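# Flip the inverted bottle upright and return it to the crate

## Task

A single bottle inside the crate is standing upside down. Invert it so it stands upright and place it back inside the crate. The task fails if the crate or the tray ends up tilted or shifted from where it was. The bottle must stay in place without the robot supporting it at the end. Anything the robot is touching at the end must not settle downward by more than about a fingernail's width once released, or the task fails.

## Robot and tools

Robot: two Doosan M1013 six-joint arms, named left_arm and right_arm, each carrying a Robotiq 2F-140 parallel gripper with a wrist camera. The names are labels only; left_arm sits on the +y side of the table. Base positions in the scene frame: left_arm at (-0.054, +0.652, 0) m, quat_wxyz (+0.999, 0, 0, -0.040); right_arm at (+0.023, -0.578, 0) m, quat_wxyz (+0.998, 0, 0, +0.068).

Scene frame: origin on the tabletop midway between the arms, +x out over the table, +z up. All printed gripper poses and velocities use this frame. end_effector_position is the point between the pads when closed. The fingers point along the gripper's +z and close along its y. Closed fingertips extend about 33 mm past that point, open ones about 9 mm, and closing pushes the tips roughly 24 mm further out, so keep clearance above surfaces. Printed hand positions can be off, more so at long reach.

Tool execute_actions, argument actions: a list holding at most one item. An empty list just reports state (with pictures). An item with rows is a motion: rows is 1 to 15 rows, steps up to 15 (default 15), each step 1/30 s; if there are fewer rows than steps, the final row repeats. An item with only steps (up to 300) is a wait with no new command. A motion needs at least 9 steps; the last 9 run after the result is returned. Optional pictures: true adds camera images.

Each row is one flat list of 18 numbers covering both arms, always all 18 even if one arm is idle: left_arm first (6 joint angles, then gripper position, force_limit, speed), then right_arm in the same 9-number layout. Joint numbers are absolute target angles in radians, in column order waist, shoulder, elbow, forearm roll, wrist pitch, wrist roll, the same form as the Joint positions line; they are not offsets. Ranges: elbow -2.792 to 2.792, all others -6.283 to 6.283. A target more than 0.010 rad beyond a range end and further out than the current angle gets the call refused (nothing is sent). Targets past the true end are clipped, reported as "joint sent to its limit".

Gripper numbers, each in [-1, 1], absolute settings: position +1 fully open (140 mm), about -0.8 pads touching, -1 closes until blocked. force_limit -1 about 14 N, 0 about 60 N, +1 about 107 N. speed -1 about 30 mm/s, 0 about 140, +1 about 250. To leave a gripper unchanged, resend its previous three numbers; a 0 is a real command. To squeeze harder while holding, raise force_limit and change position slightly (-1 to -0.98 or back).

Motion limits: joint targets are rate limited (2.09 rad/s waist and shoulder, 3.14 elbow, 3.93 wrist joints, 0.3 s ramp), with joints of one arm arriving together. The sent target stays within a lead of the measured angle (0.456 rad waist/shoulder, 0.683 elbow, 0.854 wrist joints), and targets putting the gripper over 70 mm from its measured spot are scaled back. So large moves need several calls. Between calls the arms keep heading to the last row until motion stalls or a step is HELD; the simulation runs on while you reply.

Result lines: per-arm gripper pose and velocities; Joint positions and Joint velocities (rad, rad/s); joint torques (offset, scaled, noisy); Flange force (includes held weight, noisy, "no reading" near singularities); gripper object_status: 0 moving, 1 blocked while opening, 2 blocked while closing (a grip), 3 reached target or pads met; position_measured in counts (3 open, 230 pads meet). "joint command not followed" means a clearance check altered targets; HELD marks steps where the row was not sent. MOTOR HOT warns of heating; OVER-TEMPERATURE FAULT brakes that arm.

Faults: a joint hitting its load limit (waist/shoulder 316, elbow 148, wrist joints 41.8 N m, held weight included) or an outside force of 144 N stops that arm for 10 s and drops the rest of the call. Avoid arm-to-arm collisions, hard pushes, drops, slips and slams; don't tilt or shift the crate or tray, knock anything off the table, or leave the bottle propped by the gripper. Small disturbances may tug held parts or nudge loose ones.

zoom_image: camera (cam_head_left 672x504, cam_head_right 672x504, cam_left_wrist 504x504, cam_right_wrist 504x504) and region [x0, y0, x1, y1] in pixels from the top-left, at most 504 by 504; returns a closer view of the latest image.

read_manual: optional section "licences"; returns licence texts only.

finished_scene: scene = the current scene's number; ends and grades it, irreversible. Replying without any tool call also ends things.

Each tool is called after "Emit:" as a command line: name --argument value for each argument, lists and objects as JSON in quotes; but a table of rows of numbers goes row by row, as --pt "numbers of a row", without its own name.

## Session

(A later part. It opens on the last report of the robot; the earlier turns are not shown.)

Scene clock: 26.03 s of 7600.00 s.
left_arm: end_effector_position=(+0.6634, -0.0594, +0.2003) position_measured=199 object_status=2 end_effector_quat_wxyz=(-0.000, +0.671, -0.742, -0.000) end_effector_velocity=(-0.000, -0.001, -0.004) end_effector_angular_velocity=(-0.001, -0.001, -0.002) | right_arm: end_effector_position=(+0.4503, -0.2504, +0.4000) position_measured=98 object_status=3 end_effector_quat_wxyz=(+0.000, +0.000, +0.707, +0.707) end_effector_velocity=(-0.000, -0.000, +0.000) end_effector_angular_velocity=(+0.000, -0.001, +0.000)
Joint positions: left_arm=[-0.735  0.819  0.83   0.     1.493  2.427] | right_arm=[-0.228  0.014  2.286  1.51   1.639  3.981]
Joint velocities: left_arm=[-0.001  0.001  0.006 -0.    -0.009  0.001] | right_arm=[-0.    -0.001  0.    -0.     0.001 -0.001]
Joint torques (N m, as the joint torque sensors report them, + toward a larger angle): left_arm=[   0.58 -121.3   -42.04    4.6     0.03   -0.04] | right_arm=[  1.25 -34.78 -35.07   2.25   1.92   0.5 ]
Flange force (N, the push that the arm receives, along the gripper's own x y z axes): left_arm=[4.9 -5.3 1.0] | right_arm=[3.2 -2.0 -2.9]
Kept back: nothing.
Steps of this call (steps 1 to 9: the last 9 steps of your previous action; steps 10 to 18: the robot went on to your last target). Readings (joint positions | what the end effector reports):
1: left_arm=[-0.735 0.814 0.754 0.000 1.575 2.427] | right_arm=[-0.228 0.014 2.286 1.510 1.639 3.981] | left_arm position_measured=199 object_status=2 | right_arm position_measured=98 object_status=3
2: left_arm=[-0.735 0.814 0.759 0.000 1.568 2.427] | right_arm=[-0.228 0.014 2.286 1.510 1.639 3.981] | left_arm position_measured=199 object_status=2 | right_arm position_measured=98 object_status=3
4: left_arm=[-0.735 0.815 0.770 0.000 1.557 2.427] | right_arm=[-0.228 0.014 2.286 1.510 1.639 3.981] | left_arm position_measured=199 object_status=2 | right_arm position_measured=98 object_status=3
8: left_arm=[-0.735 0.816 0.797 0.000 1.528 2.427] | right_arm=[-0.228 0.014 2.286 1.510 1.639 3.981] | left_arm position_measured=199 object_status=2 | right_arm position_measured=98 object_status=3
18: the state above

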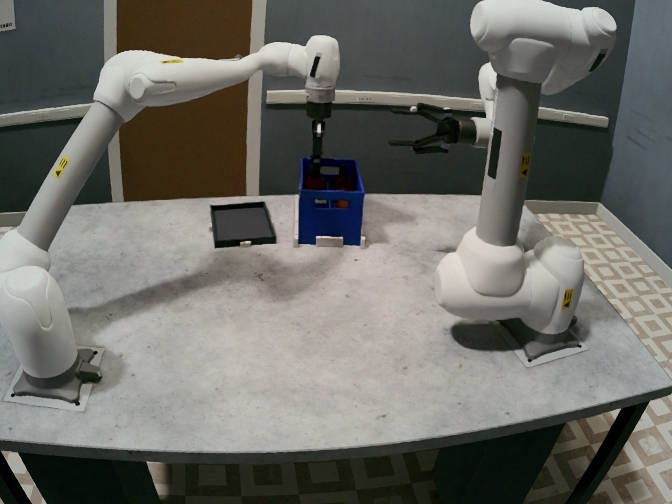

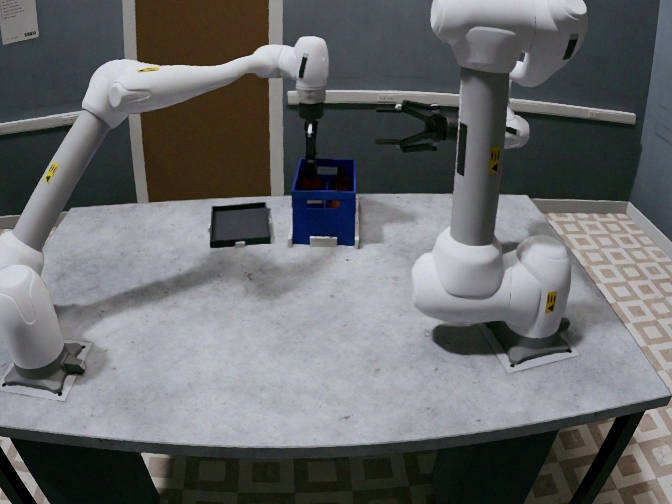

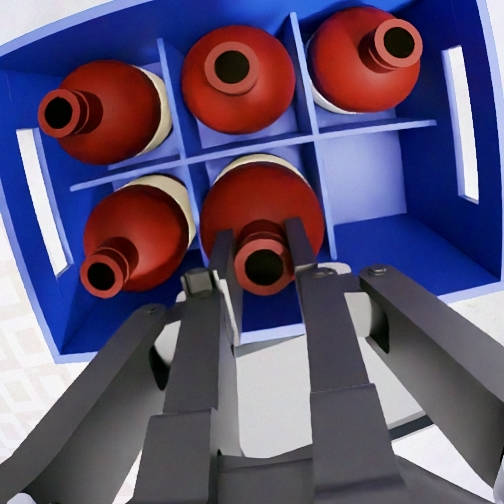

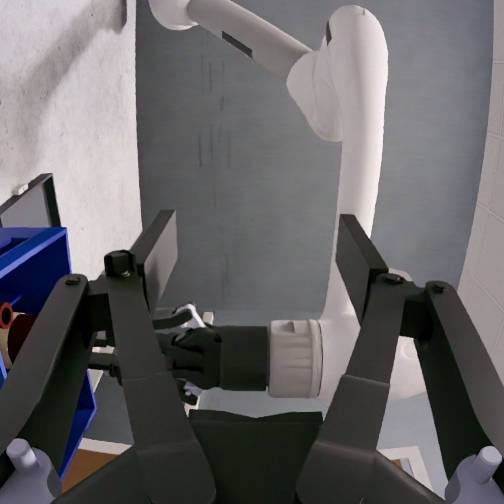

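Good. Down to .168.

Emit:
execute_actions --actions '[{"rows": [[-0.7349,0.821,0.8485,0,1.4721,2.4267,-1,0.8,-0.6, -0.2275,0.0142,2.2858,1.5098,1.6389,3.9811,0.25,0.5,-0.7],[-0.7349,0.821,0.8485,0,1.4721,2.4267,-1,0.8,-0.6, -0.2275,0.0142,2.2858,1.5098,1.6389,3.9811,0.25,0.5,-0.7],[-0.7349,0.821,0.8485,0,1.4721,2.4267,-1,0.8,-0.6, -0.2275,0.0142,2.2858,1.5098,1.6389,3.9811,0.25,0.5,-0.7],[-0.7349,0.8239,0.8657,0,1.452,2.4267,-1,0.8,-0.6, -0.2275,0.0142,2.2858,1.5098,1.6389,3.9811,0.25,0.5,-0.7],[-0.7349,0.8239,0.8657,0,1.452,2.4267,-1,0.8,-0.6, -0.2275,0.0142,2.2858,1.5098,1.6389,3.9811,0.25,0.5,-0.7],[-0.7349,0.8239,0.8657,0,1.452,2.4267,-1,0.8,-0.6, -0.2275,0.0142,2.2858,1.5098,1.6389,3.9811,0.25,0.5,-0.7],[-0.7349,0.8239,0.8657,0,1.452,2.4267,-1,0.8,-0.6, -0.2275,0.0142,2.2858,1.5098,1.6389,3.9811,0.25,0.5,-0.7],[-0.7349,0.8256,0.8752,0,1.4408,2.4267,-1,0.8,-0.6, -0.2275,0.0142,2.2858,1.5098,1.6389,3.9811,0.25,0.5,-0.7]], "steps": 15}]'

Emit:
execute_actions --actions '[{"steps": 13}]'

Emit:
execute_actions --actions '[{"rows": [[-0.7349,0.826,0.8772,0,1.4384,2.4267,-1,0.8,-0.6, -0.2275,0.0142,2.2858,1.5098,1.6389,3.9811,0.25,0.5,-0.7]], "steps": 9}]'

Emit:
execute_actions --actions '[{"steps": 10}]'

Scene clock: 26.97 s of 7600.00 s.
left_arm: end_effector_position=(+0.6635, -0.0595, +0.1831) position_measured=199 object_status=2 end_effector_quat_wxyz=(+0.000, +0.671, -0.742, +0.000) end_effector_velocity=(-0.004, +0.004, -0.130) end_effector_angular_velocity=(+0.018, +0.018, +0.003) | right_arm: end_effector_position=(+0.4503, -0.2504, +0.4000) position_measured=98 object_status=3 end_effector_quat_wxyz=(+0.000, +0.000, +0.707, +0.707) end_effector_velocity=(+0.000, -0.000, +0.000) end_effector_angular_velocity=(-0.001, -0.002, -0.000)
Joint positions: left_arm=[-0.735  0.822  0.855 -0.     1.465  2.427] | right_arm=[-0.228  0.014  2.286  1.51   1.639  3.981]
Joint velocities: left_arm=[ 0.     0.036  0.168 -0.001 -0.178 -0.003] | right_arm=[-0.    -0.001 -0.001 -0.001 -0.    -0.001]
Joint torques (N m, as the joint torque sensors report them, + toward a larger angle): left_arm=[  -1.4  -110.33  -37.53    3.44    0.61    0.15] | right_arm=[  0.96 -35.21 -35.05   2.27   1.9    0.55]
Flange force (N, the push that the arm receives, along the gripper's own x y z axes): left_arm=[5.1 -6.4 2.7] | right_arm=[2.4 -2.5 -2.2]
Steps of this call (steps 1 to 15: the robot went on to your last target; steps 16 to 22: nothing new was sent; steps 23 to 28: the first 6 steps of this action). Readings (joint positions | what the end effector reports):
23: left_arm=[-0.735 0.819 0.831 -0.000 1.492 2.427] | right_arm=[-0.228 0.014 2.286 1.510 1.639 3.981] | left_arm position_measured=199 object_status=2 | right_arm position_measured=98 object_status=3
24: left_arm=[-0.735 0.819 0.834 -0.000 1.488 2.427] | right_arm=[-0.228 0.014 2.286 1.510 1.639 3.981] | left_arm position_measured=199 object_status=2 | right_arm position_measured=98 object_status=3
26: left_arm=[-0.735 0.821 0.843 -0.000 1.478 2.427] | right_arm=[-0.228 0.014 2.286 1.510 1.639 3.981] | left_arm position_measured=199 object_status=2 | right_arm position_measured=98 object_status=3
28: the state above

Scene clock: 27.40 s of 7600.00 s.
left_arm: end_effector_position=(+0.6634, -0.0593, +0.1680) position_measured=199 object_status=2 end_effector_quat_wxyz=(+0.000, +0.671, -0.742, +0.000) end_effector_velocity=(-0.000, +0.001, -0.002) end_effector_angular_velocity=(+0.001, +0.002, -0.001) | right_arm: end_effector_position=(+0.4503, -0.2504, +0.4000) position_measured=98 object_status=3 end_effector_quat_wxyz=(+0.000, +0.000, +0.707, +0.707) end_effector_velocity=(+0.000, +0.000, +0.000) end_effector_angular_velocity=(-0.000, -0.001, +0.001)
Joint positions: left_arm=[-0.735  0.826  0.875 -0.     1.441  2.427] | right_arm=[-0.228  0.014  2.286  1.51   1.639  3.981]
Joint velocities: left_arm=[ 0.     0.     0.002 -0.    -0.001  0.001] | right_arm=[ 0.     0.    -0.001 -0.001  0.001 -0.   ]
Joint torques (N m, as the joint torque sensors report them, + toward a larger angle): left_arm=[   0.57 -121.96  -41.32    4.27    0.38    0.07] | right_arm=[  0.86 -35.01 -34.9    2.26   1.97   0.61]
Flange force (N, the push that the arm receives, along the gripper's own x y z axes): left_arm=[6.1 -6.5 2.3] | right_arm=[2.5 -2.1 -1.7]
Kept back: nothing.
Steps of this call (steps 1 to 9: the last 9 steps of your previous action; steps 10 to 13: the robot went on to your last target). Readings (joint positions | what the end effector reports):
1: left_arm=[-0.735 0.823 0.859 -0.000 1.460 2.427] | right_arm=[-0.228 0.014 2.286 1.510 1.639 3.981] | left_arm position_measured=199 object_status=2 | right_arm position_measured=98 object_status=3
2: left_arm=[-0.735 0.823 0.862 -0.000 1.457 2.427] | right_arm=[-0.228 0.014 2.286 1.510 1.639 3.981] | left_arm position_measured=199 object_status=2 | right_arm position_measured=98 object_status=3
4: left_arm=[-0.735 0.824 0.869 -0.000 1.448 2.427] | right_arm=[-0.228 0.014 2.286 1.510 1.639 3.981] | left_arm position_measured=199 object_status=2 | right_arm position_measured=98 object_status=3
8: left_arm=[-0.735 0.825 0.874 -0.000 1.442 2.427] | right_arm=[-0.228 0.014 2.286 1.510 1.639 3.981] | left_arm position_measured=199 object_status=2 | right_arm position_measured=98 object_status=3
13: the state above

Scene clock: 27.43 s of 7600.00 s.
left_arm: end_effector_position=(+0.6634, -0.0593, +0.1680) position_measured=199 object_status=2 end_effector_quat_wxyz=(-0.000, +0.671, -0.742, +0.000) end_effector_velocity=(-0.000, +0.001, -0.002) end_effector_angular_velocity=(+0.001, +0.001, +0.000) | right_arm: end_effector_position=(+0.4503, -0.2504, +0.4000) position_measured=98 object_status=3 end_effector_quat_wxyz=(+0.000, +0.000, +0.707, +0.707) end_effector_velocity=(-0.001, +0.000, +0.000) end_effector_angular_velocity=(+0.000, -0.000, -0.001)
Joint positions: left_arm=[-0.735  0.826  0.875 -0.     1.441  2.427] | right_arm=[-0.228  0.014  2.286  1.51   1.639  3.981]
Joint velocities: left_arm=[ 0.     0.001  0.002  0.    -0.001  0.   ] | right_arm=[ 0.    -0.001  0.001  0.001 -0.    -0.   ]
Joint torques (N m, as the joint torque sensors report them, + toward a larger angle): left_arm=[  -0.53 -121.5   -41.74    4.24   -0.19    0.07] | right_arm=[  0.9  -34.43 -34.74   2.29   1.93   0.59]
Flange force (N, the push that the arm receives, along the gripper's own x y z axes): left_arm=[4.3 -6.1 1.5] | right_arm=[3.6 -1.2 -2.0]
Kept back: the last 9 steps of this action.
Steps of this call (step 1: the robot went on to your last target). Readings (joint positions | what the end effector reports):
1: the state above

Scene clock: 27.77 s of 7600.00 s.
left_arm: end_effector_position=(+0.6634, -0.0593, +0.1665) position_measured=199 object_status=2 end_effector_quat_wxyz=(-0.000, +0.671, -0.742, -0.000) end_effector_velocity=(+0.000, +0.000, -0.000) end_effector_angular_velocity=(+0.000, -0.001, +0.000) | right_arm: end_effector_position=(+0.4503, -0.2504, +0.4000) position_measured=98 object_status=3 end_effector_quat_wxyz=(+0.000, +0.000, +0.707, +0.707) end_effector_velocity=(+0.000, -0.000, +0.000) end_effector_angular_velocity=(-0.000, -0.001, +0.000)
Joint positions: left_arm=[-0.735  0.826  0.877  0.     1.438  2.427] | right_arm=[-0.228  0.014  2.286  1.51   1.639  3.981]
Joint velocities: left_arm=[ 0.    -0.001  0.002  0.001 -0.001 -0.   ] | right_arm=[-0.     0.001 -0.001 -0.     0.    -0.001]
Joint torques (N m, as the joint torque sensors report them, + toward a larger angle): left_arm=[   0.25 -121.26  -42.56    4.23   -0.18    0.08] | right_arm=[  1.12 -35.14 -34.66   2.3    1.8    0.54]
Flange force (N, the push that the arm receives, along the gripper's own x y z axes): left_arm=[2.1 -2.3 2.2] | right_arm=[1.8 -2.3 -2.8]
Kept back: nothing.
Steps of this call (steps 1 to 9: the last 9 steps of your previous action; step 10: the robot went on to your last target). Readings (joint positions | what the end effector reports):
1: left_arm=[-0.735 0.826 0.875 0.000 1.441 2.427] | right_arm=[-0.228 0.014 2.286 1.510 1.639 3.981] | left_arm position_measured=199 object_status=2 | right_arm position_measured=98 object_status=3
2: left_arm=[-0.735 0.826 0.876 0.000 1.440 2.427] | right_arm=[-0.228 0.014 2.286 1.510 1.639 3.981] | left_arm position_measured=199 object_status=2 | right_arm position_measured=98 object_status=3
4: left_arm=[-0.735 0.826 0.877 0.000 1.439 2.427] | right_arm=[-0.228 0.014 2.286 1.510 1.639 3.981] | left_arm position_measured=199 object_status=2 | right_arm position_measured=98 object_status=3
8: left_arm=[-0.735 0.826 0.877 0.000 1.439 2.427] | right_arm=[-0.228 0.014 2.286 1.510 1.639 3.981] | left_arm position_measured=199 object_status=2 | right_arm position_measured=98 object_status=3
10: the state above

Emit:
execute_actions --actions '[{"rows": [[-0.7349,0.8263,0.8786,0,1.4367,2.4267,-1,0.8,-0.6, -0.2275,0.0142,2.2858,1.5098,1.6389,3.9811,0.25,0.5,-0.7]], "steps": 9}]'

Emit:
execute_actions --actions '[{"steps": 10}]'

Scene clock: 28.03 s of 7600.00 s.
left_arm: end_effector_position=(+0.6634, -0.0593, +0.1664) position_measured=199 object_status=2 end_effector_quat_wxyz=(-0.000, +0.671, -0.742, -0.000) end_effector_velocity=(+0.000, +0.000, -0.001) end_effector_angular_velocity=(+0.001, -0.000, +0.000) | right_arm: end_effector_position=(+0.4503, -0.2504, +0.4000) position_measured=98 object_status=3 end_effector_quat_wxyz=(+0.000, +0.000, +0.707, +0.707) end_effector_velocity=(-0.001, +0.000, -0.000) end_effector_angular_velocity=(-0.000, +0.001, +0.000)
Joint positions: left_arm=[-0.735  0.826  0.877  0.     1.438  2.427] | right_arm=[-0.228  0.014  2.286  1.51   1.639  3.981]
Joint velocities: left_arm=[-0.     0.     0.001  0.001 -0.    -0.001] | right_arm=[ 0.    -0.001  0.001 -0.    -0.     0.001]
Joint torques (N m, as the joint torque sensors report them, + toward a larger angle): left_arm=[  -0.37 -120.9   -41.82    4.32    0.07    0.15] | right_arm=[  1.56 -35.36 -34.94   2.22   1.87   0.52]
Flange force (N, the push that the arm receives, along the gripper's own x y z axes): left_arm=[2.8 -4.2 1.8] | right_arm=[2.4 -2.4 -3.4]
Kept back: the last 9 steps of this action.
Steps of this call (steps 1 to 8: the robot went on to your last target). Readings (joint positions | what the end effector reports):
1: left_arm=[-0.735 0.826 0.877 0.000 1.438 2.427] | right_arm=[-0.228 0.014 2.286 1.510 1.639 3.981] | left_arm position_measured=199 object_status=2 | right_arm position_measured=98 object_status=3
2: left_arm=[-0.735 0.826 0.877 0.000 1.438 2.427] | right_arm=[-0.228 0.014 2.286 1.510 1.639 3.981] | left_arm position_measured=199 object_status=2 | right_arm position_measured=98 object_status=3
4: left_arm=[-0.735 0.826 0.877 0.000 1.438 2.427] | right_arm=[-0.228 0.014 2.286 1.510 1.639 3.981] | left_arm position_measured=199 object_status=2 | right_arm position_measured=98 object_status=3
8: the state above

Scene clock: 28.37 s of 7600.00 s.
left_arm: end_effector_position=(+0.6634, -0.0593, +0.1654) position_measured=199 object_status=2 end_effector_quat_wxyz=(-0.000, +0.671, -0.742, +0.000) end_effector_velocity=(-0.000, -0.000, -0.000) end_effector_angular_velocity=(-0.001, +0.000, +0.000) | right_arm: end_effector_position=(+0.4503, -0.2504, +0.4000) position_measured=98 object_status=3 end_effector_quat_wxyz=(+0.000, +0.000, +0.707, +0.707) end_effector_velocity=(-0.000, -0.000, +0.000) end_effector_angular_velocity=(+0.000, -0.001, -0.000)
Joint positions: left_arm=[-0.735  0.826  0.879  0.     1.437  2.427] | right_arm=[-0.228  0.014  2.286  1.51   1.639  3.981]
Joint velocities: left_arm=[-0.    -0.     0.001 -0.    -0.001 -0.001] | right_arm=[-0.    -0.001  0.     0.     0.    -0.   ]
Joint torques (N m, as the joint torque sensors report them, + toward a larger angle): left_arm=[   0.13 -114.99  -38.53    4.26   -0.18    0.06] | right_arm=[  1.46 -34.68 -34.66   2.22   1.94   0.5 ]
Flange force (N, the push that the arm receives, along the gripper's own x y z axes): left_arm=[3.7 -4.1 -4.6] | right_arm=[2.7 -1.2 -3.2]
Kept back: nothing.
Steps of this call (steps 1 to 9: the last 9 steps of your previous action; step 10: the robot went on to your last target). Readings (joint positions | what the end effector reports):
1: left_arm=[-0.735 0.826 0.877 0.000 1.438 2.427] | right_arm=[-0.228 0.014 2.286 1.510 1.639 3.981] | left_arm position_measured=199 object_status=2 | right_arm position_measured=98 object_status=3
2: left_arm=[-0.735 0.826 0.878 0.000 1.438 2.427] | right_arm=[-0.228 0.014 2.286 1.510 1.639 3.981] | left_arm position_measured=199 object_status=2 | right_arm position_measured=98 object_status=3
4: left_arm=[-0.735 0.826 0.878 0.000 1.437 2.427] | right_arm=[-0.228 0.014 2.286 1.510 1.639 3.981] | left_arm position_measured=199 object_status=2 | right_arm position_measured=98 object_status=3
8: left_arm=[-0.735 0.826 0.878 0.000 1.437 2.427] | right_arm=[-0.228 0.014 2.286 1.510 1.639 3.981] | left_arm position_measured=199 object_status=2 | right_arm position_measured=98 object_status=3
10: the state above

Gentle contact. Release and lift.

Emit:
execute_actions --actions '[{"rows": [[-0.7349,0.8263,0.8786,0,1.4367,2.4267,-0.25,0.8,-0.3, -0.2275,0.0142,2.2858,1.5098,1.6389,3.9811,0.25,0.5,-0.7]], "steps": 12}]'

Emit:
execute_actions --actions '[{"rows": [[-0.7349,0.8239,0.8657,0,1.452,2.4267,-0.25,0.8,-0.3, -0.2275,0.0142,2.2858,1.5098,1.6389,3.9811,0.25,0.5,-0.7],[-0.7349,0.8239,0.8657,0,1.452,2.4267,-0.25,0.8,-0.3, -0.2275,0.0142,2.2858,1.5098,1.6389,3.9811,0.25,0.5,-0.7],[-0.7349,0.821,0.8485,0,1.4721,2.4267,-0.25,0.8,-0.3, -0.2275,0.0142,2.2858,1.5098,1.6389,3.9811,0.25,0.5,-0.7],[-0.7349,0.821,0.8485,0,1.4721,2.4267,-0.25,0.8,-0.3, -0.2275,0.0142,2.2858,1.5098,1.6389,3.9811,0.25,0.5,-0.7],[-0.7349,0.8186,0.8304,0,1.4927,2.4267,-0.25,0.8,-0.3, -0.2275,0.0142,2.2858,1.5098,1.6389,3.9811,0.25,0.5,-0.7],[-0.7349,0.8186,0.8304,0,1.4927,2.4267,-0.25,0.8,-0.3, -0.2275,0.0142,2.2858,1.5098,1.6389,3.9811,0.25,0.5,-0.7],[-0.7349,0.8154,0.7914,0,1.5349,2.4267,-0.25,0.8,-0.3, -0.2275,0.0142,2.2858,1.5098,1.6389,3.9811,0.25,0.5,-0.7],[-0.7349,0.8154,0.7914,0,1.5349,2.4267,-0.25,0.8,-0.3, -0.2275,0.0142,2.2858,1.5098,1.6389,3.9811,0.25,0.5,-0.7],[-0.7349,0.8154,0.7914,0,1.5349,2.4267,-0.25,0.8,-0.3, -0.2275,0.0142,2.2858,1.5098,1.6389,3.9811,0.25,0.5,-0.7],[-0.7349,0.8146,0.7481,0,1.5789,2.4267,-0.25,0.8,-0.3, -0.2275,0.0142,2.2858,1.5098,1.6389,3.9811,0.25,0.5,-0.7]], "steps": 15}]'

Emit:
execute_actions --actions '[{"steps": 18}]' --pictures true

Scene clock: 29.67 s of 7600.00 s.
left_arm: end_effector_position=(+0.6633, -0.0593, +0.1651) position_measured=191 object_status=0 end_effector_quat_wxyz=(+0.000, +0.671, -0.742, -0.000) end_effector_velocity=(-0.001, -0.000, -0.002) end_effector_angular_velocity=(+0.002, +0.002, +0.001) | right_arm: end_effector_position=(+0.4503, -0.2504, +0.4000) position_measured=98 object_status=3 end_effector_quat_wxyz=(+0.000, +0.000, +0.707, +0.707) end_effector_velocity=(-0.000, +0.000, -0.000) end_effector_angular_velocity=(+0.000, +0.000, +0.001)
Joint positions: left_arm=[-0.735  0.826  0.879 -0.     1.437  2.427] | right_arm=[-0.228  0.014  2.286  1.51   1.639  3.981]
Joint velocities: left_arm=[-0.     0.002  0.001 -0.    -0.    -0.001] | right_arm=[ 0.  0.  0. -0.  0. -0.]
Joint torques (N m, as the joint torque sensors report them, + toward a larger angle): left_arm=[  -0.53 -121.88  -41.04    4.37    0.14   -0.01] | right_arm=[  1.62 -34.18 -34.8    2.21   1.91   0.6 ]
Flange force (N, the push that the arm receives, along the gripper's own x y z axes): left_arm=[4.4 -6.8 -1.3] | right_arm=[3.6 -1.0 -3.8]
Steps of this call (steps 1 to 15: the robot went on to your last target; steps 16 to 36: nothing new was sent; steps 37 to 39: the first 3 steps of this action). Readings (joint positions | what the end effector reports):
37: left_arm=[-0.735 0.826 0.879 0.000 1.437 2.427] | right_arm=[-0.228 0.014 2.286 1.510 1.639 3.981] | left_arm position_measured=199 object_status=0 | right_arm position_measured=98 object_status=3
38: left_arm=[-0.735 0.826 0.879 0.000 1.437 2.427] | right_arm=[-0.228 0.014 2.286 1.510 1.639 3.981] | left_arm position_measured=199 object_status=0 | right_arm position_measured=98 object_status=3
39: the state above

Scene clock: 30.17 s of 7600.00 s.
left_arm: end_effector_position=(+0.6635, -0.0595, +0.1845) position_measured=160 object_status=3 end_effector_quat_wxyz=(+0.000, +0.671, -0.742, +0.000) end_effector_velocity=(-0.002, +0.002, +0.163) end_effector_angular_velocity=(+0.011, +0.011, +0.001) | right_arm: end_effector_position=(+0.4503, -0.2504, +0.4000) position_measured=98 object_status=3 end_effector_quat_wxyz=(+0.000, +0.000, +0.707, +0.707) end_effector_velocity=(-0.000, +0.000, +0.001) end_effector_angular_velocity=(+0.000, -0.001, +0.000)
Joint positions: left_arm=[-0.735  0.822  0.852 -0.     1.467  2.427] | right_arm=[-0.228  0.014  2.286  1.51   1.639  3.981]
Joint velocities: left_arm=[ 0.001 -0.031 -0.236 -0.001  0.283 -0.   ] | right_arm=[ 0.    -0.002 -0.     0.     0.     0.001]
Joint torques (N m, as the joint torque sensors report them, + toward a larger angle): left_arm=[  -1.62 -119.47  -41.88    4.46    0.42    0.06] | right_arm=[  1.55 -34.7  -34.71   2.31   1.88   0.53]
Flange force (N, the push that the arm receives, along the gripper's own x y z axes): left_arm=[3.2 -4.7 -1.2] | right_arm=[3.3 -0.8 -3.4]
Steps of this call (steps 1 to 9: the last 9 steps of your previous action; steps 10 to 15: the first 6 steps of this action). Readings (joint positions | what the end effector reports):
10: left_arm=[-0.735 0.826 0.879 -0.000 1.437 2.427] | right_arm=[-0.228 0.014 2.286 1.510 1.639 3.981] | left_arm position_measured=160 object_status=0 | right_arm position_measured=98 object_status=3
11: left_arm=[-0.735 0.826 0.876 -0.000 1.439 2.427] | right_arm=[-0.228 0.014 2.286 1.510 1.639 3.981] | left_arm position_measured=160 object_status=3 | right_arm position_measured=98 object_status=3
13: left_arm=[-0.735 0.824 0.866 -0.000 1.451 2.427] | right_arm=[-0.228 0.014 2.286 1.510 1.639 3.981] | left_arm position_measured=160 object_status=3 | right_arm position_measured=98 object_status=3
15: the state above

Scene clock: 30.77 s of 7600.00 s.
left_arm: end_effector_position=(+0.6634, -0.0594, +0.2498) position_measured=160 object_status=3 end_effector_quat_wxyz=(+0.000, +0.671, -0.742, -0.000) end_effector_velocity=(+0.001, -0.000, +0.001) end_effector_angular_velocity=(-0.002, -0.002, +0.002) | right_arm: end_effector_position=(+0.4503, -0.2504, +0.4000) position_measured=98 object_status=3 end_effector_quat_wxyz=(+0.000, +0.000, +0.707, +0.707) end_effector_velocity=(+0.000, -0.000, -0.000) end_effector_angular_velocity=(-0.000, +0.000, -0.001)
Joint positions: left_arm=[-0.735  0.815  0.748 -0.     1.579  2.427] | right_arm=[-0.228  0.014  2.286  1.51   1.639  3.981]
Joint velocities: left_arm=[ 0.001  0.    -0.003 -0.     0.    -0.001] | right_arm=[-0. -0.  0.  0. -0.  0.]
Joint torques (N m, as the joint torque sensors report them, + toward a larger angle): left_arm=[   0.03 -117.73  -41.44    4.31    0.11    0.1 ] | right_arm=[  1.14 -35.14 -34.63   2.35   1.99   0.51]
Flange force (N, the push that the arm receives, along the gripper's own x y z axes): left_arm=[1.4 -1.8 -0.4] | right_arm=[1.6 -2.2 -2.7]
Kept back: nothing.
Steps of this call (steps 1 to 9: the last 9 steps of your previous action; steps 10 to 18: the robot went on to your last target). Readings (joint positions | what the end effector reports):
1: left_arm=[-0.735 0.821 0.844 -0.000 1.476 2.427] | right_arm=[-0.228 0.014 2.286 1.510 1.639 3.981] | left_arm position_measured=160 object_status=3 | right_arm position_measured=98 object_status=3
2: left_arm=[-0.735 0.820 0.834 -0.000 1.489 2.427] | right_arm=[-0.228 0.014 2.286 1.510 1.639 3.981] | left_arm position_measured=160 object_status=3 | right_arm position_measured=98 object_status=3
4: left_arm=[-0.735 0.817 0.809 -0.000 1.515 2.427] | right_arm=[-0.228 0.014 2.286 1.510 1.639 3.981] | left_arm position_measured=160 object_status=3 | right_arm position_measured=98 object_status=3
8: left_arm=[-0.735 0.815 0.760 -0.000 1.566 2.427] | right_arm=[-0.228 0.014 2.286 1.510 1.639 3.981] | left_arm position_measured=160 object_status=3 | right_arm position_measured=98 object_status=3
18: the state above

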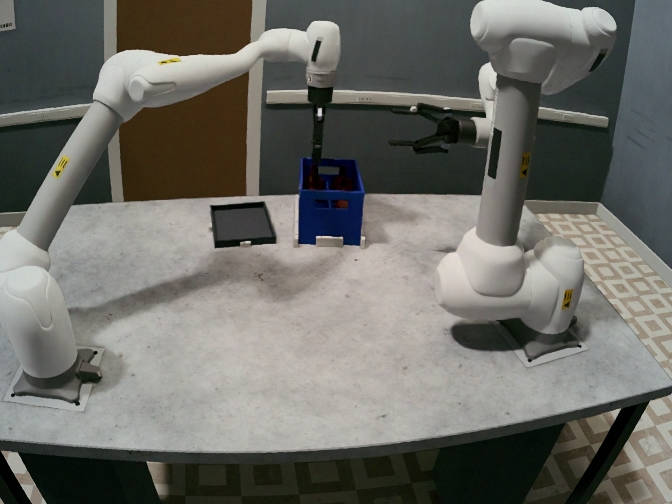

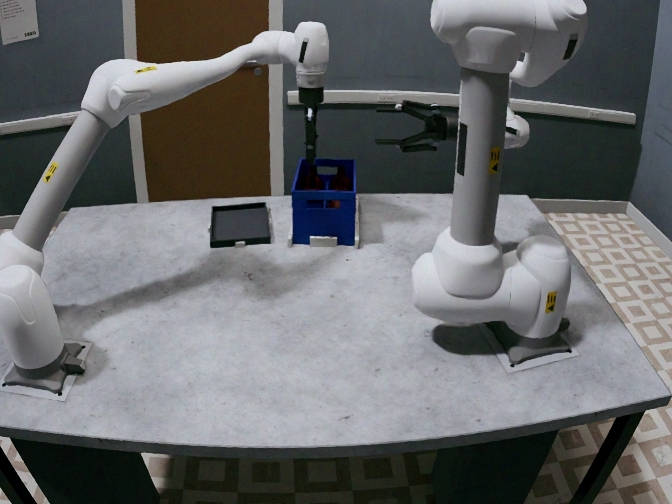

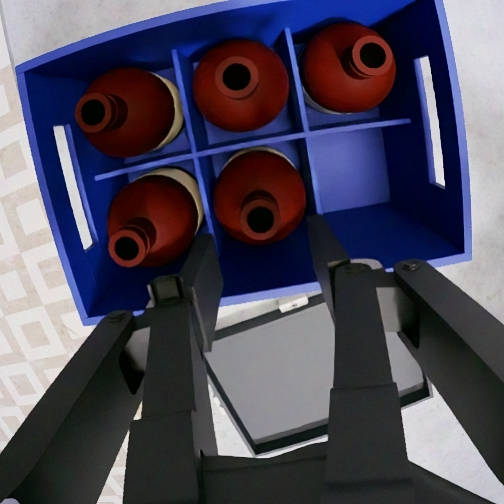

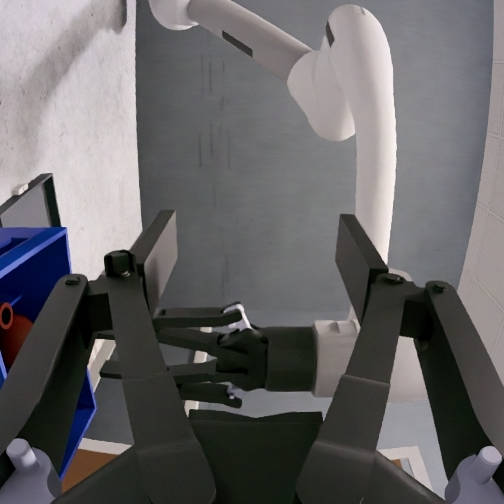

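Emit:
finished_scene --scene 2

The scene is finished: the task was done.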